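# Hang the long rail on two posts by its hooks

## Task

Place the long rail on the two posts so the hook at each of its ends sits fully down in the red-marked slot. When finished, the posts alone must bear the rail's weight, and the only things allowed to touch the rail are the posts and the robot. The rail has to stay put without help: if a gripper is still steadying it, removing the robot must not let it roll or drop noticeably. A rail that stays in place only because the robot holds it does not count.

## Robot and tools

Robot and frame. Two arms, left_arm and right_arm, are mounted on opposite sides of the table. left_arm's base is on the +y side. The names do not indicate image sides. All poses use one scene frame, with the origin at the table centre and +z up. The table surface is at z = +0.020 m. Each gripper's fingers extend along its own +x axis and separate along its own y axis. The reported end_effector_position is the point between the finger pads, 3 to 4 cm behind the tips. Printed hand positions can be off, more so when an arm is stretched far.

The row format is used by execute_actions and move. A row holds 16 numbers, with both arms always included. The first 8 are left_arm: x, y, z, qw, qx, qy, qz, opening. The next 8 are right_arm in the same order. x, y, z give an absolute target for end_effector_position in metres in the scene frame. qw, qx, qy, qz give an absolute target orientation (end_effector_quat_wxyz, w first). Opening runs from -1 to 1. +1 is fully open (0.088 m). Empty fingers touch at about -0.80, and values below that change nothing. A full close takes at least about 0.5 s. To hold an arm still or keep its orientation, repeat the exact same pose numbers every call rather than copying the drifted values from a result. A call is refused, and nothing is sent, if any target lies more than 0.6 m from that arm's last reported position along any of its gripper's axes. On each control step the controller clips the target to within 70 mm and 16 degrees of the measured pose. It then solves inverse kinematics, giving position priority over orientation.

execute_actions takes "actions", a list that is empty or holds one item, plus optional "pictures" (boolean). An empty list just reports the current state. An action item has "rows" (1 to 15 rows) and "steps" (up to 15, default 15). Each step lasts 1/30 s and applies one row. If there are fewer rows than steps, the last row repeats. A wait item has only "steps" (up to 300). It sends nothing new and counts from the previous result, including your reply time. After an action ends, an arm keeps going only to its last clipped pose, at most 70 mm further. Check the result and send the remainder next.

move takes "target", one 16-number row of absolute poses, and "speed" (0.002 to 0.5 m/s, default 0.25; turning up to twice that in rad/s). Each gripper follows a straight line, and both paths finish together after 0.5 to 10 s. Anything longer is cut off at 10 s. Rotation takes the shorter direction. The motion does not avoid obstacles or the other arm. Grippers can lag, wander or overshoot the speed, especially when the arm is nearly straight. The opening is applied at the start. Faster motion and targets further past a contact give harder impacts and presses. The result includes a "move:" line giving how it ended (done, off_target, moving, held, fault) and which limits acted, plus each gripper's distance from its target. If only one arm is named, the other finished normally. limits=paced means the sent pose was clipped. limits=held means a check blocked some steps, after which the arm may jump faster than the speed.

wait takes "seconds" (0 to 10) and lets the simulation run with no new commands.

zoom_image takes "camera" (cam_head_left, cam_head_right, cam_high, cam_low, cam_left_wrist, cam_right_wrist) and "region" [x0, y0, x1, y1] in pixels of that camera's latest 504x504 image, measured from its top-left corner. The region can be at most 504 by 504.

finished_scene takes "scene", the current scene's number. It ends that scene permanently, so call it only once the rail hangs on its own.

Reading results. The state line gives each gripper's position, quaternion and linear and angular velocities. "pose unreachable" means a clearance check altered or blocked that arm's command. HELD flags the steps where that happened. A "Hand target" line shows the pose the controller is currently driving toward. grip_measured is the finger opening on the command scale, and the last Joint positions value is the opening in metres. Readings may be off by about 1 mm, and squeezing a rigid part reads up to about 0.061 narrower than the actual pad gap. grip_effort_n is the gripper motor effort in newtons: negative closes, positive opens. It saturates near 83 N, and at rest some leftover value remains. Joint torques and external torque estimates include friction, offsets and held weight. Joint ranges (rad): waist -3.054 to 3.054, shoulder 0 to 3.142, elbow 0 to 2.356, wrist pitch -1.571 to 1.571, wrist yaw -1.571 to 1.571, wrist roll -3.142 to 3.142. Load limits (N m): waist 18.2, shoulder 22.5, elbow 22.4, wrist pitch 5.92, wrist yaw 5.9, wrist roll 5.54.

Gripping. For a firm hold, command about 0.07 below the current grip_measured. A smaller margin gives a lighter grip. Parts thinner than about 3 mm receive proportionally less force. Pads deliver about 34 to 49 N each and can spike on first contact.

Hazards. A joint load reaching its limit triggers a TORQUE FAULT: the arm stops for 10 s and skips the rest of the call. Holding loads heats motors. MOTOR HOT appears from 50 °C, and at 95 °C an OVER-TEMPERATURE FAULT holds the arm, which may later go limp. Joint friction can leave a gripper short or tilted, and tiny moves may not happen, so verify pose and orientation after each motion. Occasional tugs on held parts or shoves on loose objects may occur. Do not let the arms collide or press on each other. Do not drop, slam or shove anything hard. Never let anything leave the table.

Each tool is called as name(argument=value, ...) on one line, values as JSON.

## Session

execute_actions(actions=[])

Scene clock: 0.00 s of 5400.00 s.
left_arm: end_effector_position=(+0.2284, +0.2961, +0.1860) grip_measured=+0.991 grip_effort_n=n/a end_effector_quat_wxyz=(+0.655, +0.443, +0.561, -0.244) end_effector_velocity=(+0.002, +0.004, +0.001) end_effector_angular_velocity=(+0.018, -0.016, -0.006) | right_arm: end_effector_position=(+0.1104, -0.0336, +0.3120) grip_measured=+0.987 grip_effort_n=n/a end_effector_quat_wxyz=(+0.617, -0.003, +0.495, +0.612) end_effector_velocity=(-0.001, -0.002, +0.002) end_effector_angular_velocity=(+0.001, +0.000, +0.007)
Joint positions: left_arm=[ 0.263  1.432  0.971 -1.171 -0.307 -0.125  0.088] | right_arm=[-0.781  1.727  1.572 -0.626 -0.508  0.42   0.087]
Joint velocities: left_arm=[ 0.002 -0.002 -0.002 -0.007 -0.022  0.007 -0.   ] | right_arm=[-0.002 -0.007 -0.002 -0.007 -0.007 -0.007 -0.   ]
Joint torques (N m, as the arm reports them, + toward a larger angle): no reading
External joint torques (N m, as the arm's controller estimates them; a push from outside toward a larger angle lowers the number): no reading
Motor temperatures (°C, as the motors report them): left_arm=[25 33 24 24 21 22] | right_arm=[23 29 27 24 24 22]
Heat: left arm: hottest shoulder 33 °C (+0.0 °C/min); right arm: hottest shoulder 29 °C (+0.0 °C/min).
Hand target (left_arm): +0.228, +0.296, +0.186; +0.655, +0.443, +0.561, -0.244
Hand target (right_arm): +0.110, -0.034, +0.312; +0.617, -0.003, +0.495, +0.612

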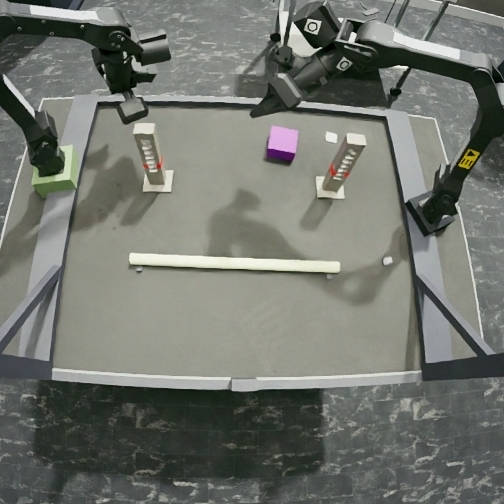

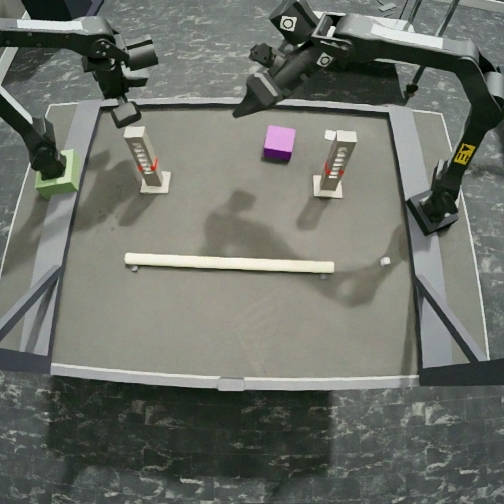

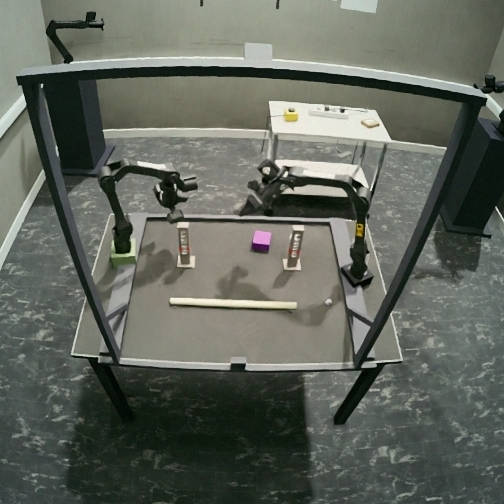

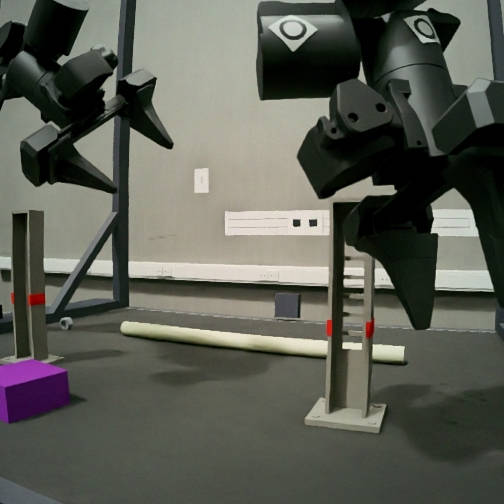

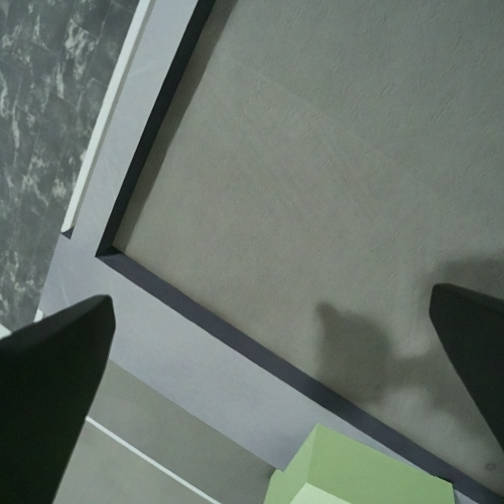

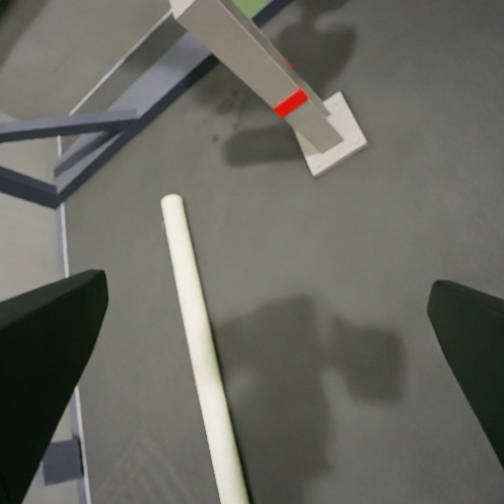

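zoom_image(camera="cam_head_left", region=[110, 230, 190, 290])

zoom_image(camera="cam_head_left", region=[290, 240, 400, 300])

zoom_image(camera="cam_head_left", region=[110, 110, 390, 210])

Region (110, 230, 190, 290) of cam_head_left's 504x504 image, scaled by 6.300, with more detail than that image has; it fills the top 378 rows of this view, and the rest is white.

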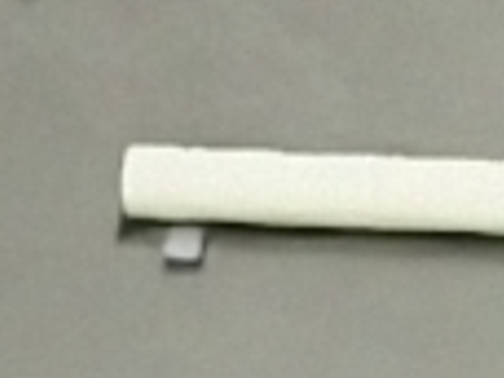

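Region (290, 240, 400, 300) of cam_head_left's 504x504 image, scaled by 4.582, with more detail than that image has; it fills the top 275 rows of this view, and the rest is white.

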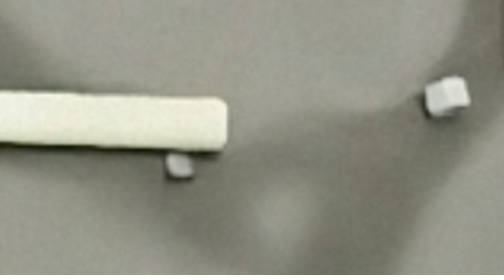

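Region (110, 110, 390, 210) of cam_head_left's 504x504 image, scaled by 1.800, with more detail than that image has; it fills the top 180 rows of this view, and the rest is white.

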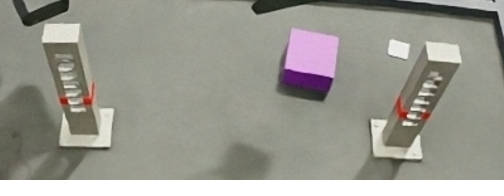

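move(target=[0.18,0.25,0.34,0.6,0.45,0.55,-0.35,1,-0.13,-0.115,0.2,0.5,-0.5,0.5,0.5,1], speed=0.2)

move(target=[-0.08,0.155,0.28,0.5,0.5,0.5,-0.5,1,-0.13,-0.115,0.12,0.5,-0.5,0.5,0.5,1], speed=0.2)

move(target=[-0.13,0.155,0.1,0.5,0.5,0.5,-0.5,1,-0.13,-0.115,0.1,0.5,-0.5,0.5,0.5,1], speed=0.15)

Scene clock: 33.63 s of 5400.00 s.
left_arm: end_effector_position=(+0.1813, +0.2514, +0.3344) grip_measured=+0.991 grip_effort_n=1.2 end_effector_quat_wxyz=(+0.653, +0.412, +0.497, -0.395) end_effector_velocity=(+0.002, +0.004, +0.001) end_effector_angular_velocity=(+0.006, -0.020, +0.008) | right_arm: end_effector_position=(-0.1291, -0.1174, +0.2005) grip_measured=+0.987 grip_effort_n=3.0 end_effector_quat_wxyz=(+0.495, -0.499, +0.500, +0.506) end_effector_velocity=(-0.003, +0.001, +0.009) end_effector_angular_velocity=(+0.008, +0.011, -0.005)
Joint positions: left_arm=[ 0.096  1.387  1.546 -1.575 -0.16  -0.075  0.088] | right_arm=[-0.042  2.056  1.877 -1.385 -0.01   0.372  0.087]
Joint velocities: left_arm=[-0.002 -0.007 -0.002 -0.007 -0.022 -0.007  0.   ] | right_arm=[ 0.002 -0.002  0.032 -0.022 -0.007  0.007  0.   ]
Joint torques (N m, as the arm reports them, + toward a larger angle): left_arm=[-0.13 -6.33  8.25  0.75  0.04  0.16] | right_arm=[ 0.08 -6.9   7.12  0.24  0.15  0.2 ]
External joint torques (N m, as the arm's controller estimates them; a push from outside toward a larger angle lowers the number): left_arm=[-0.16 -2.3   2.91  0.18  0.17  0.17] | right_arm=[ 0.03  2.03  1.61 -0.1   0.14  0.2 ]
Motor temperatures (°C, as the motors report them): left_arm=[25 33 27 24 21 22] | right_arm=[23 34 31 26 24 22]
Heat: left arm: hottest shoulder 33 °C (+0.0 °C/min); right arm: hottest shoulder 34 °C (+8.9 °C/min).
Hand target (left_arm): +0.180, +0.251, +0.339; +0.655, +0.409, +0.492, -0.402
Hand target (right_arm): -0.130, -0.115, +0.200; +0.498, -0.499, +0.500, +0.504
Off the commanded pose (left_arm): 0.006 m, 11 deg.
Off the commanded pose (right_arm): 0.003 m, 1 deg.
joint sent to its limit (left arm) — the command would take joint 4 (wrist pitch) past its lower limit, so that joint was sent only as far as its limit.
After step 90, 27.63 s passed at rest.
move: off_target (left_arm)

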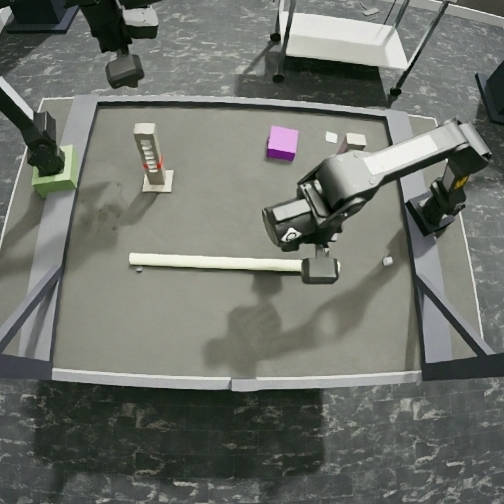

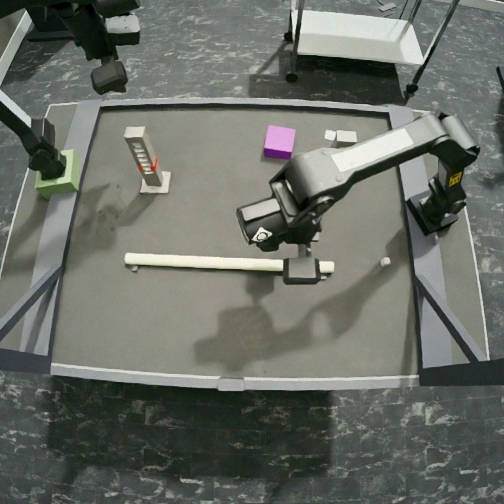

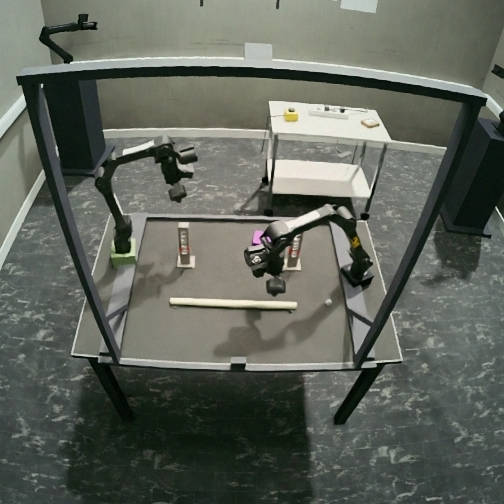

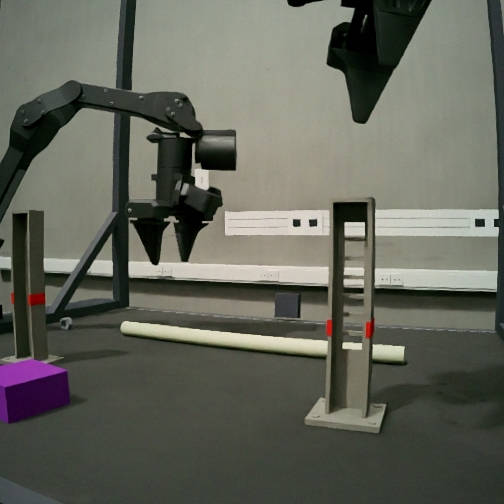

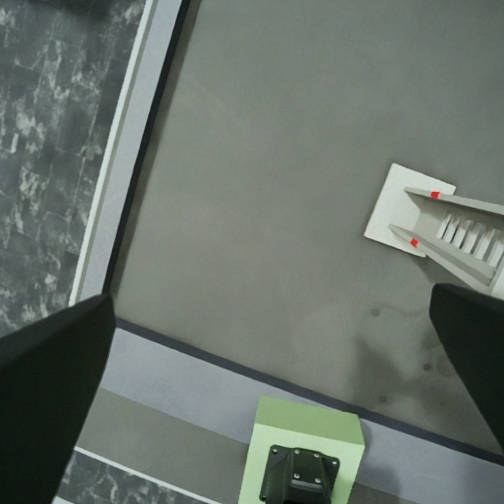

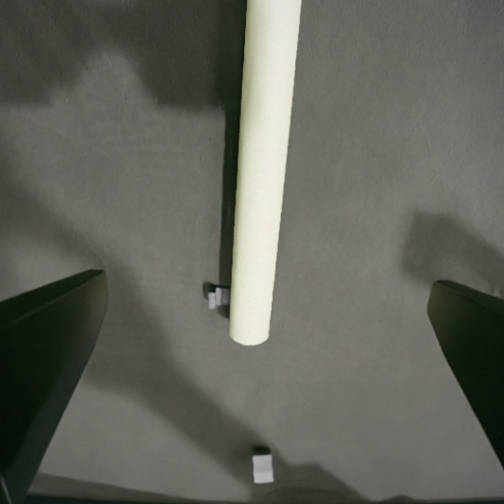

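Scene clock: 35.57 s of 5400.00 s.
left_arm: end_effector_position=(-0.0775, +0.1582, +0.2800) grip_measured=+0.991 grip_effort_n=1.2 end_effector_quat_wxyz=(+0.502, +0.500, +0.496, -0.502) end_effector_velocity=(+0.003, -0.000, -0.000) end_effector_angular_velocity=(-0.004, -0.023, +0.005) | right_arm: end_effector_position=(-0.1310, -0.1114, +0.1273) grip_measured=+0.987 grip_effort_n=3.0 end_effector_quat_wxyz=(+0.500, -0.494, +0.498, +0.508) end_effector_velocity=(+0.001, -0.003, -0.001) end_effector_angular_velocity=(-0.014, +0.002, +0.005)
Joint positions: left_arm=[-0.67   1.945  1.953 -1.575 -0.007 -0.504  0.088] | right_arm=[-0.041  2.094  1.641 -1.099 -0.005  0.38   0.087]
Joint velocities: left_arm=[-0.002  0.002  0.002 -0.007 -0.022 -0.007 -0.   ] | right_arm=[-0.002 -0.002 -0.007 -0.007 -0.007 -0.007 -0.   ]
Joint torques (N m, as the arm reports them, + toward a larger angle): left_arm=[-0.15 -8.84  7.6   0.44  0.05 -0.17] | right_arm=[ 0.36 -7.07  4.23  0.66  0.14  0.19]
External joint torques (N m, as the arm's controller estimates them; a push from outside toward a larger angle lowers the number): left_arm=[-0.17 -0.89  2.29  0.13  0.1  -0.17] | right_arm=[ 0.37  2.02 -1.2   0.32  0.13  0.19]
Motor temperatures (°C, as the motors report them): left_arm=[25 33 27 24 21 22] | right_arm=[23 34 31 26 24 22]
Heat: left arm: hottest shoulder 33 °C (+0.0 °C/min); right arm: hottest shoulder 34 °C (+8.4 °C/min).
Hand target (left_arm): -0.079, +0.157, +0.280; +0.502, +0.498, +0.498, -0.502
Hand target (right_arm): -0.130, -0.114, +0.120; +0.500, -0.500, +0.500, +0.500
Off the commanded pose (left_arm): 0.004 m, 1 deg.
Off the commanded pose (right_arm): 0.008 m, 1 deg.
joint sent to its limit (left arm) — the command would take joint 4 (wrist pitch) past its lower limit, so that joint was sent only as far as its limit.
move: done

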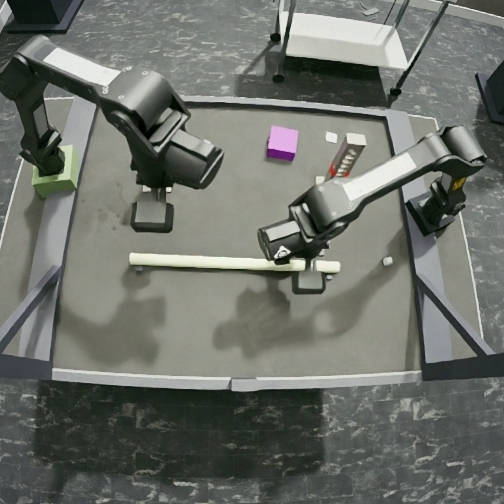

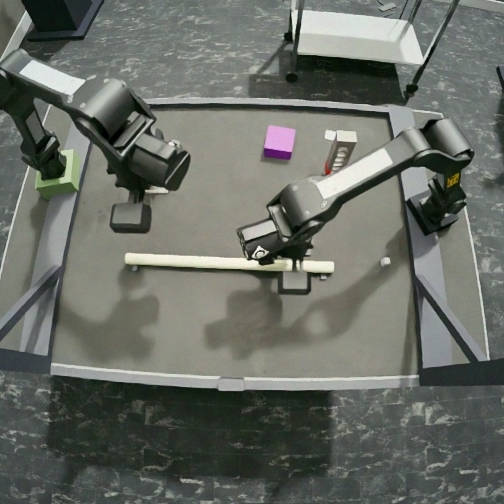

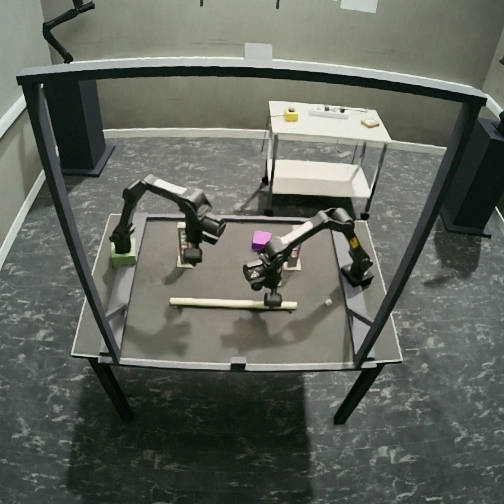

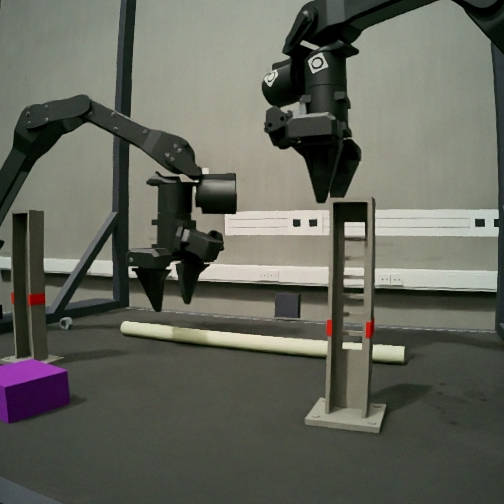

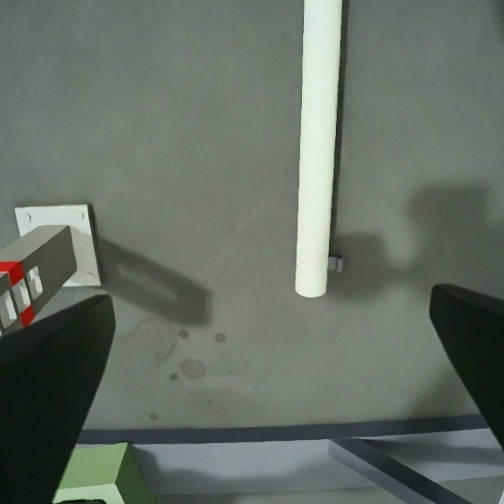

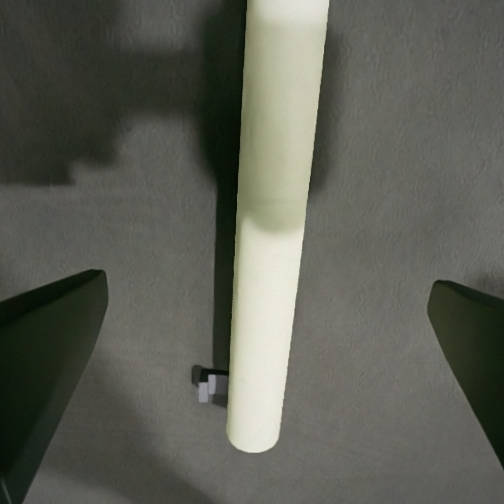

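Scene clock: 37.23 s of 5400.00 s.
left_arm: end_effector_position=(-0.1300, +0.1524, +0.1038) grip_measured=+0.991 grip_effort_n=1.2 end_effector_quat_wxyz=(+0.502, +0.497, +0.497, -0.504) end_effector_velocity=(+0.003, +0.007, -0.001) end_effector_angular_velocity=(+0.018, -0.021, +0.000) | right_arm: end_effector_position=(-0.1309, -0.1115, +0.1077) grip_measured=+0.987 grip_effort_n=3.0 end_effector_quat_wxyz=(+0.500, -0.493, +0.498, +0.508) end_effector_velocity=(+0.003, -0.001, +0.000) end_effector_angular_velocity=(-0.004, -0.010, +0.005)
Joint positions: left_arm=[-0.779  2.121  1.502 -0.941 -0.005 -0.614  0.088] | right_arm=[-0.041  2.111  1.588 -1.027 -0.005  0.38   0.087]
Joint velocities: left_arm=[-0.007 -0.002 -0.007 -0.022 -0.007 -0.007 -0.   ] | right_arm=[-0.002 -0.002 -0.002 -0.007  0.007 -0.007  0.   ]
Joint torques (N m, as the arm reports them, + toward a larger angle): left_arm=[ -0.15 -10.05   5.31   0.71   0.13  -0.19] | right_arm=[ 0.36 -7.01  4.04  0.64  0.16  0.19]
External joint torques (N m, as the arm's controller estimates them; a push from outside toward a larger angle lowers the number): left_arm=[-0.04 -1.19  0.24  0.4   0.16 -0.19] | right_arm=[ 0.43  2.05 -1.29  0.28  0.14  0.19]
Motor temperatures (°C, as the motors report them): left_arm=[25 33 27 24 21 22] | right_arm=[23 34 31 26 24 22]
Heat: left arm: hottest shoulder 33 °C (+0.0 °C/min); right arm: hottest shoulder 34 °C (+8.1 °C/min).
Hand target (left_arm): -0.130, +0.155, +0.100; +0.500, +0.500, +0.500, -0.500
Hand target (right_arm): -0.130, -0.115, +0.100; +0.500, -0.500, +0.500, +0.500
Off the commanded pose (left_arm): 0.005 m, 1 deg.
Off the commanded pose (right_arm): 0.009 m, 1 deg.
move: off_target (right_arm)

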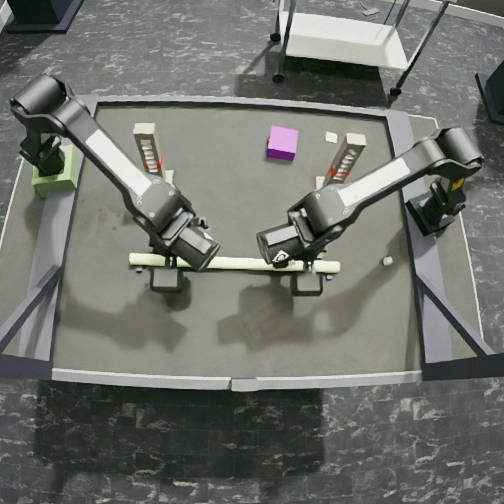

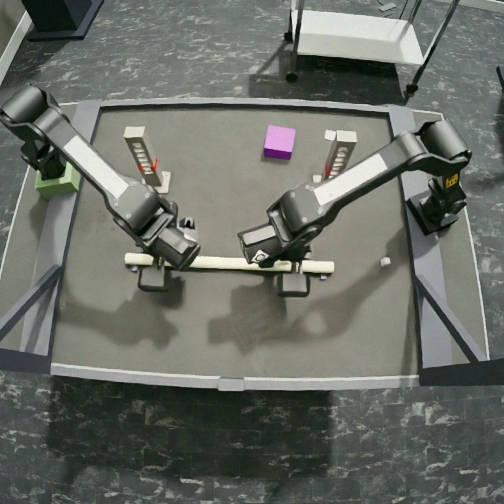

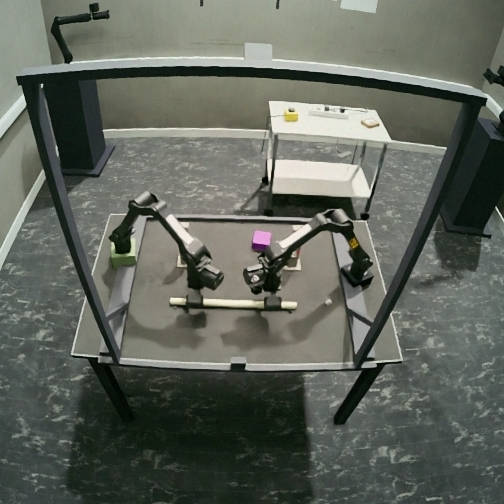

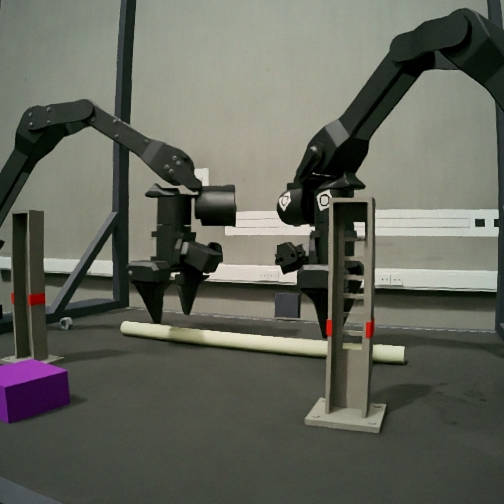

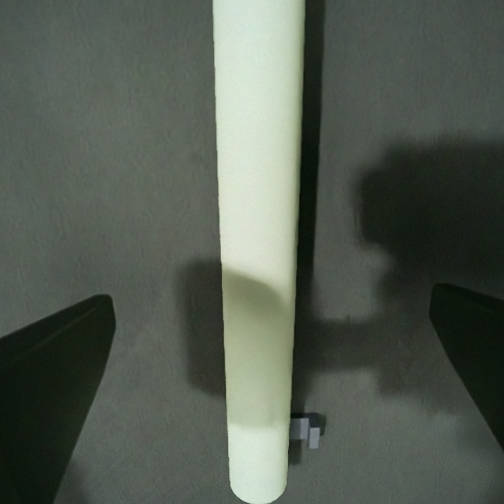

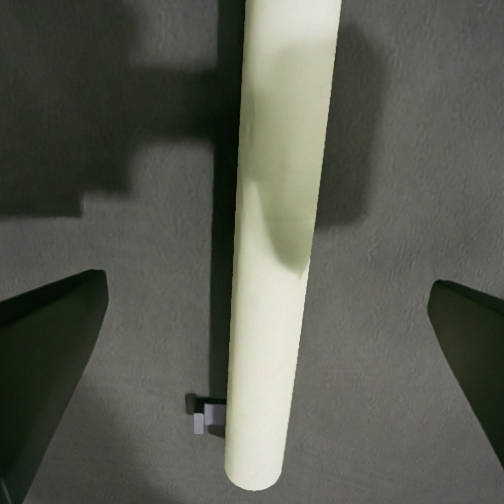

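execute_actions(actions=[])

Scene clock: 48.30 s of 5400.00 s.
left_arm: end_effector_position=(-0.1301, +0.1524, +0.1038) grip_measured=+0.991 grip_effort_n=0.7 end_effector_quat_wxyz=(+0.502, +0.497, +0.497, -0.504) end_effector_velocity=(+0.000, +0.004, +0.001) end_effector_angular_velocity=(+0.002, -0.010, +0.015) | right_arm: end_effector_position=(-0.1309, -0.1115, +0.1077) grip_measured=+0.987 grip_effort_n=3.0 end_effector_quat_wxyz=(+0.500, -0.493, +0.498, +0.508) end_effector_velocity=(+0.001, -0.002, +0.000) end_effector_angular_velocity=(-0.010, +0.004, -0.010)
Joint positions: left_arm=[-0.779  2.121  1.502 -0.941 -0.005 -0.614  0.088] | right_arm=[-0.041  2.111  1.588 -1.027 -0.005  0.381  0.087]
Joint velocities: left_arm=[-0.007 -0.007 -0.007 -0.007 -0.007 -0.022 -0.   ] | right_arm=[-0.002 -0.002 -0.002 -0.007 -0.007  0.007 -0.   ]
Joint torques (N m, as the arm reports them, + toward a larger angle): left_arm=[ -0.02 -10.04   5.37   0.7    0.14  -0.15] | right_arm=[ 0.35 -7.    4.1   0.64  0.15  0.19]
External joint torques (N m, as the arm's controller estimates them; a push from outside toward a larger angle lowers the number): left_arm=[ 0.05 -1.1   0.25  0.39  0.17 -0.15] | right_arm=[ 0.42  2.08 -1.23  0.3   0.14  0.18]
Motor temperatures (°C, as the motors report them): left_arm=[25 36 27 24 21 22] | right_arm=[23 35 30 26 24 22]
Heat: left arm: hottest shoulder 36 °C (+3.7 °C/min); right arm: hottest shoulder 35 °C (+7.5 °C/min).
Hand target (left_arm): -0.130, +0.155, +0.100; +0.500, +0.500, +0.500, -0.500
Hand target (right_arm): -0.130, -0.115, +0.100; +0.500, -0.500, +0.500, +0.500
Off the commanded pose (left_arm): 0.005 m, 1 deg.
Off the commanded pose (right_arm): 0.009 m, 1 deg.
Steps of this call (steps 1 to 90: nothing new was sent; then 8.07 s passed at rest). Readings (end_effector_position):
1: left_arm (-0.1300, +0.1524, +0.1038) | right_arm (-0.1309, -0.1115, +0.1077)
2: left_arm (-0.1300, +0.1524, +0.1038) | right_arm (-0.1309, -0.1115, +0.1077)
4: left_arm (-0.1301, +0.1524, +0.1038) | right_arm (-0.1309, -0.1115, +0.1077)
8: left_arm (-0.1301, +0.1524, +0.1038) | right_arm (-0.1309, -0.1115, +0.1077)
90: the state above

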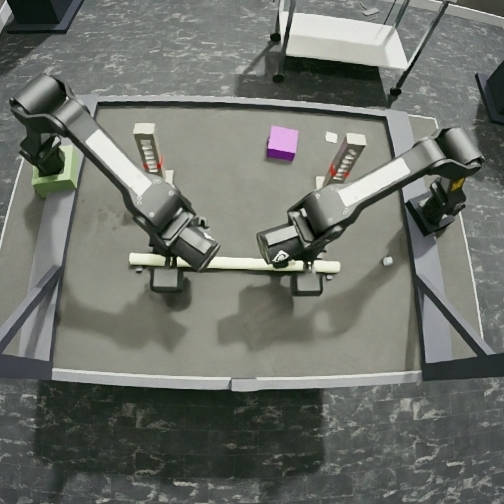

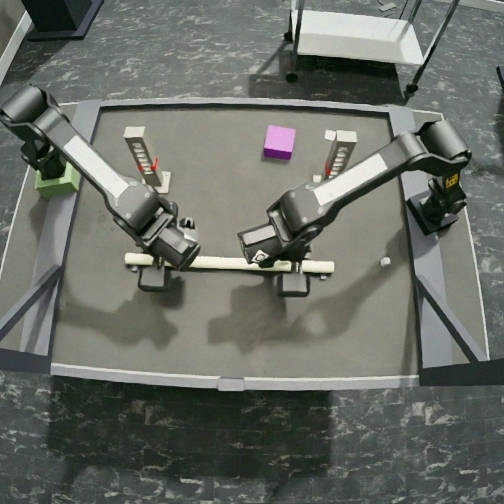

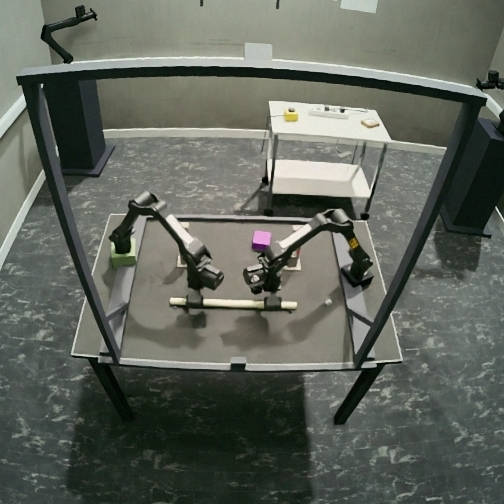

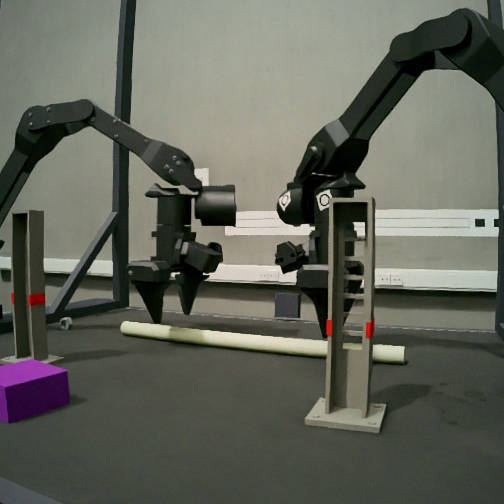

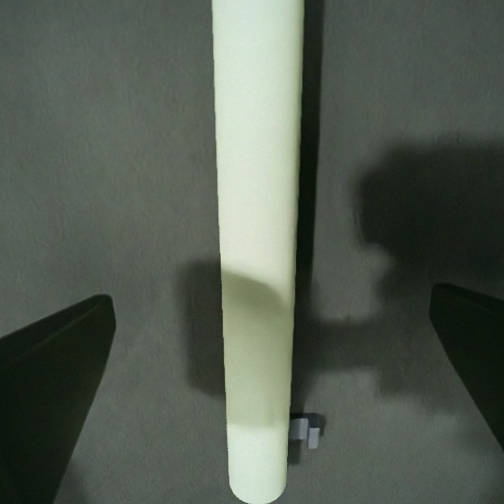

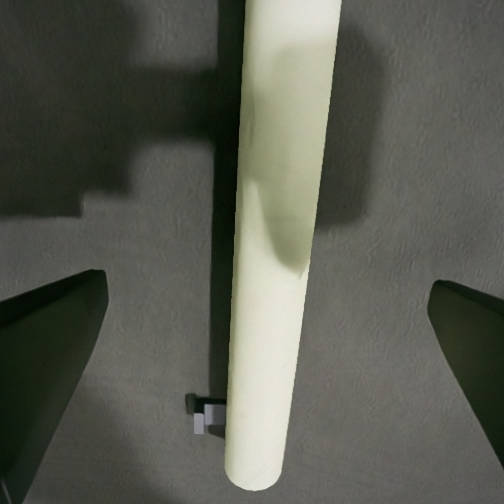

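move(target=[-0.085,0.155,0.104,0.3536,0.3536,0.6124,-0.6124,0.0,-0.088,-0.115,0.104,0.3536,-0.3536,0.6124,0.6124,0.0], speed=0.1)

Scene clock: 76.63 s of 5400.00 s.
left_arm: end_effector_position=(-0.0859, +0.1541, +0.0999) grip_measured=+0.003 grip_effort_n=-16.0 end_effector_quat_wxyz=(+0.354, +0.358, +0.616, -0.606) end_effector_velocity=(+0.000, +0.000, +0.000) end_effector_angular_velocity=(-0.013, -0.004, -0.008) | right_arm: end_effector_position=(-0.0880, -0.1132, +0.1010) grip_measured=+0.003 grip_effort_n=-12.8 end_effector_quat_wxyz=(+0.357, -0.357, +0.614, +0.608) end_effector_velocity=(-0.001, -0.005, +0.001) end_effector_angular_velocity=(-0.012, +0.005, +0.022)
Joint positions: left_arm=[-0.489  1.951  1.132 -0.585  0.49  -0.374  0.039] | right_arm=[-0.332  2.047  1.378 -0.855 -0.512  0.112  0.039]
Joint velocities: left_arm=[-0.002 -0.007 -0.007  0.007 -0.007  0.007  0.   ] | right_arm=[ 0.002 -0.002 -0.002 -0.022 -0.007 -0.022 -0.   ]
Joint torques (N m, as the arm reports them, + toward a larger angle): left_arm=[  0.41 -11.1    4.78   1.08   0.45   0.25] | right_arm=[-0.18 -8.76  3.78  0.68 -0.45 -0.25]
External joint torques (N m, as the arm's controller estimates them; a push from outside toward a larger angle lowers the number): left_arm=[ 0.34 -3.53 -0.09  0.51  0.17  0.22] | right_arm=[-0.22 -0.25 -1.33  0.31 -0.12 -0.22]
Motor temperatures (°C, as the motors report them): left_arm=[25 39 27 24 21 22] | right_arm=[23 37 30 25 24 22]
Heat: left arm: hottest shoulder 39 °C (+6.0 °C/min); right arm: hottest shoulder 37 °C (+5.0 °C/min).
Hand target (left_arm): -0.085, +0.155, +0.103; +0.352, +0.355, +0.614, -0.611
Hand target (right_arm): -0.088, -0.115, +0.103; +0.355, -0.354, +0.612, +0.612
Off the commanded pose (left_arm): 0.004 m, 1 deg.
Off the commanded pose (right_arm): 0.004 m, 1 deg.
After step 90, 22.43 s passed at rest.
move: done

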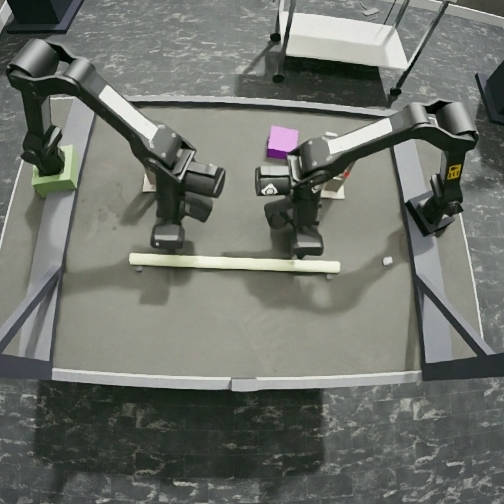

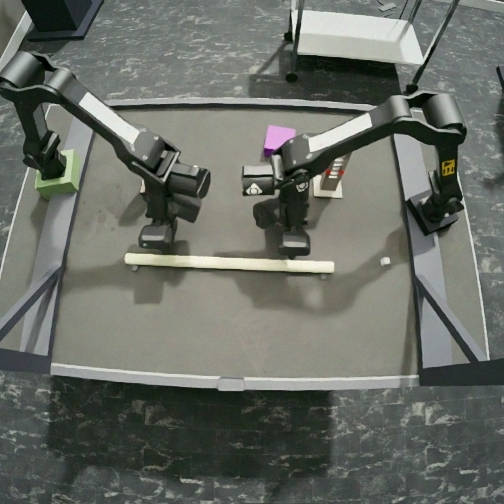

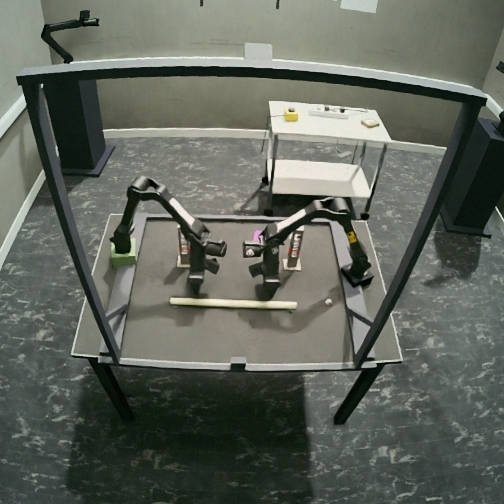

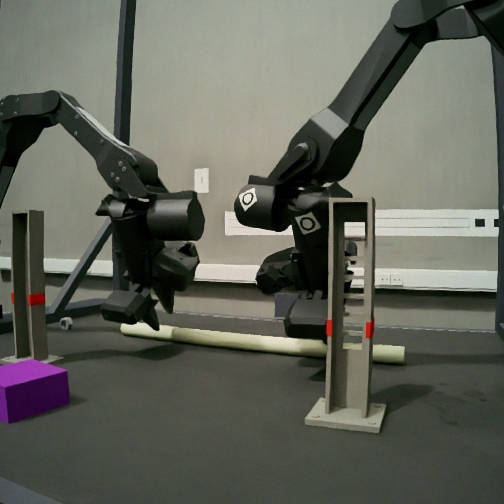

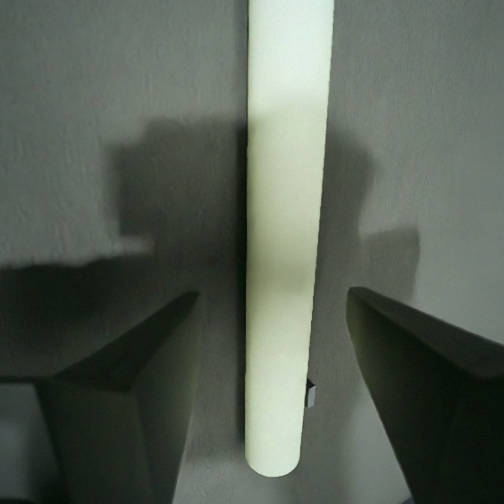

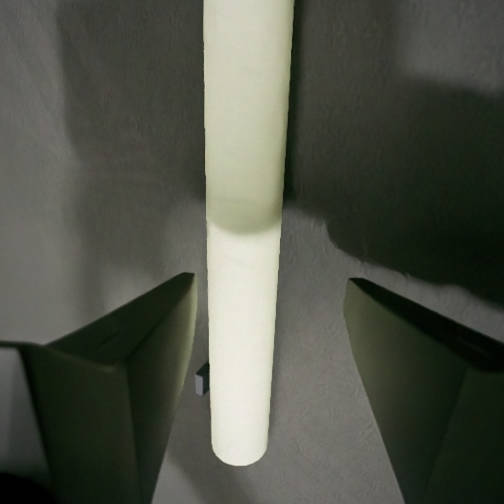

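move(target=[-0.099,0.155,0.087,0.3536,0.3536,0.6124,-0.6124,0.0,-0.107,-0.115,0.087,0.3536,-0.3536,0.6124,0.6124,0.0], speed=0.04)

Scene clock: 81.63 s of 5400.00 s.
left_arm: end_effector_position=(-0.0996, +0.1520, +0.0920) grip_measured=+0.003 grip_effort_n=-16.0 end_effector_quat_wxyz=(+0.353, +0.349, +0.609, -0.618) end_effector_velocity=(-0.001, +0.003, -0.002) end_effector_angular_velocity=(+0.013, -0.011, +0.001) | right_arm: end_effector_position=(-0.1059, -0.1111, +0.0936) grip_measured=+0.003 grip_effort_n=-12.8 end_effector_quat_wxyz=(+0.357, -0.351, +0.604, +0.619) end_effector_velocity=(+0.000, -0.003, -0.001) end_effector_angular_velocity=(-0.009, +0.005, +0.005)
Joint positions: left_arm=[-0.522  1.971  1.115 -0.499  0.491 -0.408  0.039] | right_arm=[-0.287  2.05   1.347 -0.768 -0.513  0.156  0.039]
Joint velocities: left_arm=[-0.007  0.002 -0.002 -0.007 -0.007 -0.007  0.   ] | right_arm=[-0.002 -0.002 -0.007 -0.007 -0.007 -0.007 -0.   ]
Joint torques (N m, as the arm reports them, + toward a larger angle): left_arm=[-0.09 -8.53  4.84  1.07  0.14 -0.11] | right_arm=[ 0.29 -6.49  3.86  0.74 -0.42  0.17]
External joint torques (N m, as the arm's controller estimates them; a push from outside toward a larger angle lowers the number): left_arm=[-0.09 -0.93  0.03  0.45 -0.14 -0.14] | right_arm=[ 0.29  2.01 -1.27  0.27 -0.09  0.2 ]
Motor temperatures (°C, as the motors report them): left_arm=[25 40 27 24 21 22] | right_arm=[23 37 30 25 24 22]
Heat: left arm: hottest shoulder 40 °C (+7.0 °C/min); right arm: hottest shoulder 37 °C (+5.0 °C/min).
Hand target (left_arm): -0.099, +0.155, +0.087; +0.354, +0.354, +0.612, -0.613
Hand target (right_arm): -0.107, -0.115, +0.087; +0.353, -0.354, +0.613, +0.612
Off the commanded pose (left_arm): 0.006 m, 1 deg.
Off the commanded pose (right_arm): 0.008 m, 1 deg.
After step 90, 1.10 s passed at rest.
move: done

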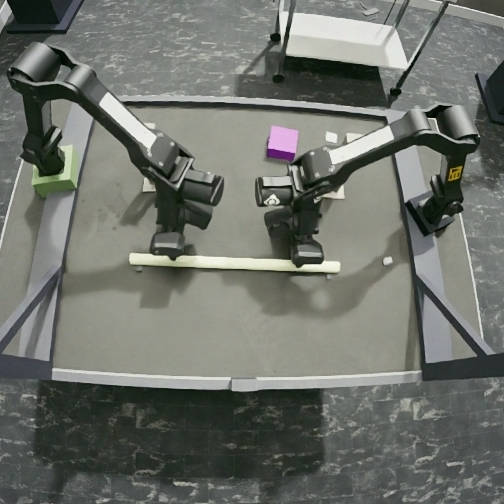

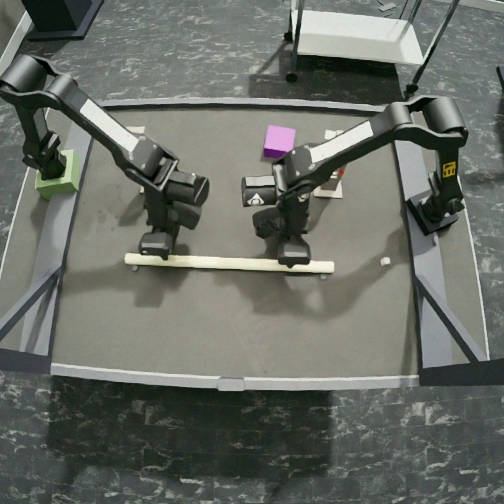

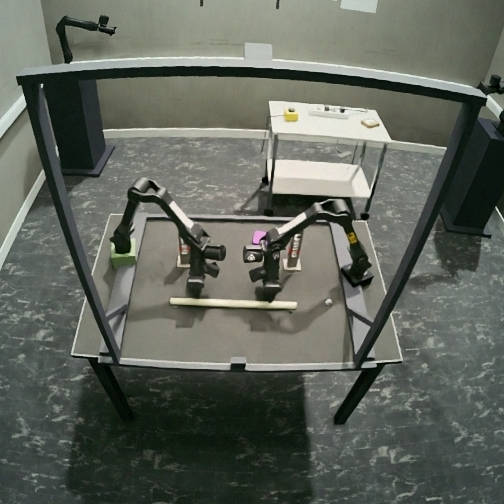

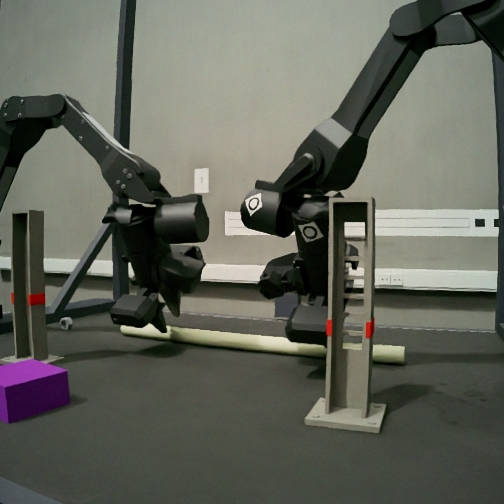

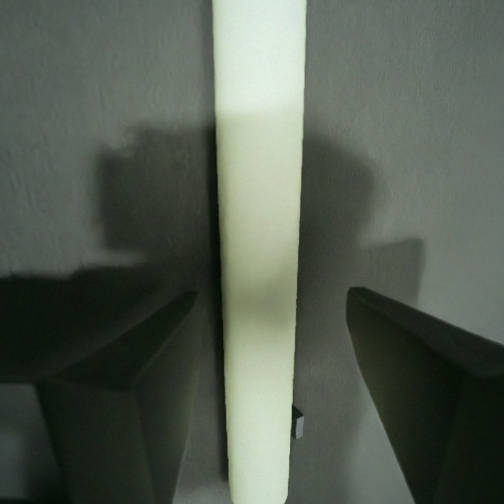

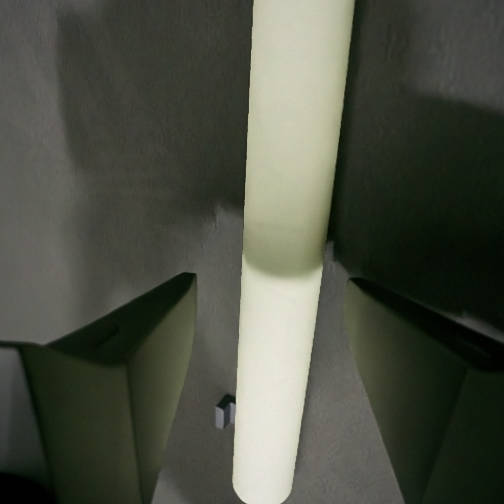

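move(target=[-0.1055,0.155,0.069,0.3536,0.3536,0.6124,-0.6124,0.0,-0.1153,-0.115,0.0675,0.3536,-0.3536,0.6124,0.6124,0.0], speed=0.02)

Scene clock: 87.13 s of 5400.00 s.
left_arm: end_effector_position=(-0.1061, +0.1516, +0.0740) grip_measured=+0.003 grip_effort_n=-16.0 end_effector_quat_wxyz=(+0.353, +0.349, +0.610, -0.618) end_effector_velocity=(+0.002, -0.001, -0.000) end_effector_angular_velocity=(-0.002, -0.021, +0.009) | right_arm: end_effector_position=(-0.1145, -0.1099, +0.0752) grip_measured=+0.003 grip_effort_n=-12.3 end_effector_quat_wxyz=(+0.357, -0.349, +0.604, +0.621) end_effector_velocity=(-0.000, +0.002, +0.001) end_effector_angular_velocity=(+0.010, -0.005, -0.005)
Joint positions: left_arm=[-0.539  2.02   1.1   -0.426  0.487 -0.428  0.039] | right_arm=[-0.265  2.086  1.319 -0.688 -0.513  0.181  0.039]
Joint velocities: left_arm=[-0.002 -0.002  0.002 -0.007 -0.022 -0.007 -0.   ] | right_arm=[ 0.002 -0.002  0.002  0.007  0.007  0.007 -0.   ]
Joint torques (N m, as the arm reports them, + toward a larger angle): left_arm=[-0.08 -9.01  4.51  1.18  0.15 -0.2 ] | right_arm=[ 0.42 -6.47  3.63  0.76 -0.35  0.18]
External joint torques (N m, as the arm's controller estimates them; a push from outside toward a larger angle lowers the number): left_arm=[-0.09 -1.09 -0.26  0.5  -0.13 -0.23] | right_arm=[ 0.39  2.31 -1.5   0.24 -0.01  0.21]
Motor temperatures (°C, as the motors report them): left_arm=[25 40 27 25 21 22] | right_arm=[23 37 29 25 24 22]
Heat: left arm: hottest shoulder 40 °C (+7.1 °C/min); right arm: hottest shoulder 37 °C (+4.1 °C/min).
Hand target (left_arm): -0.105, +0.155, +0.069; +0.354, +0.353, +0.612, -0.613
Hand target (right_arm): -0.115, -0.115, +0.068; +0.354, -0.353, +0.612, +0.613
Off the commanded pose (left_arm): 0.006 m, 1 deg.
Off the commanded pose (right_arm): 0.009 m, 2 deg.
After step 90, 0.87 s passed at rest.
move: off_target (right_arm)

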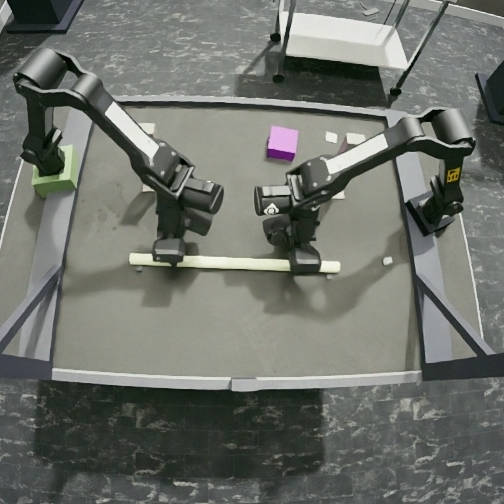

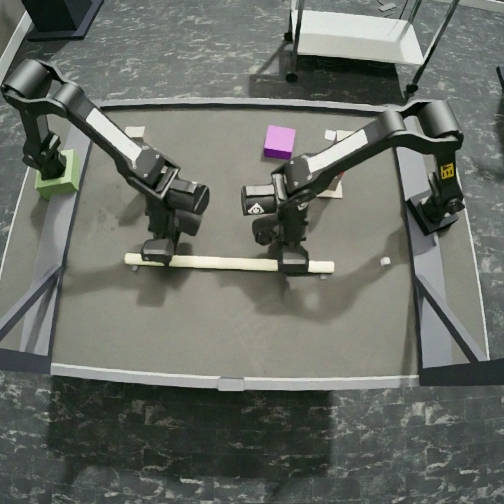

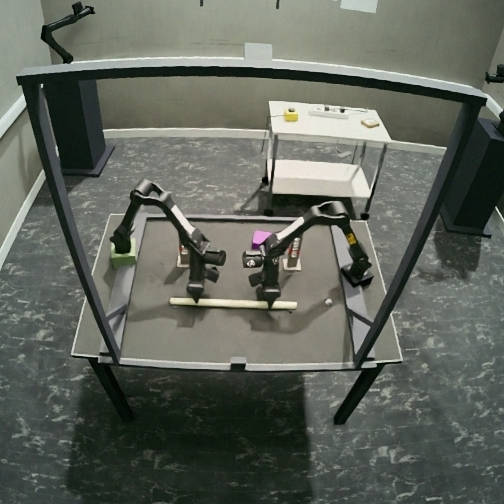

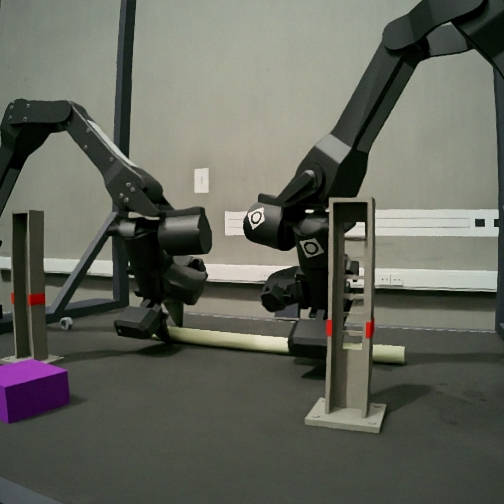

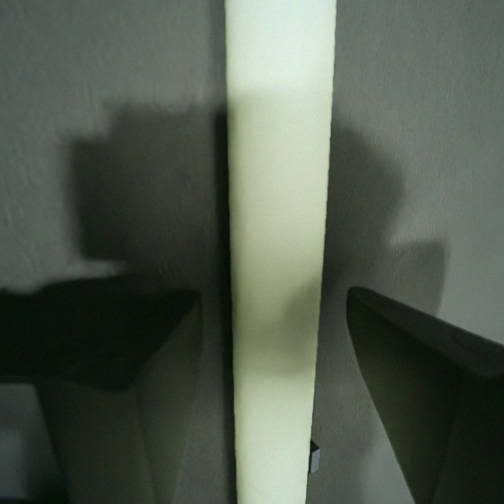

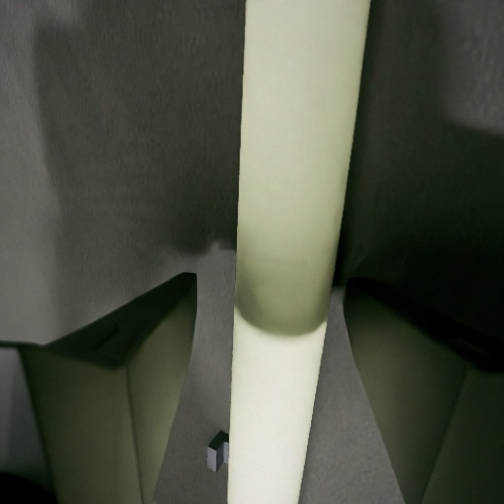

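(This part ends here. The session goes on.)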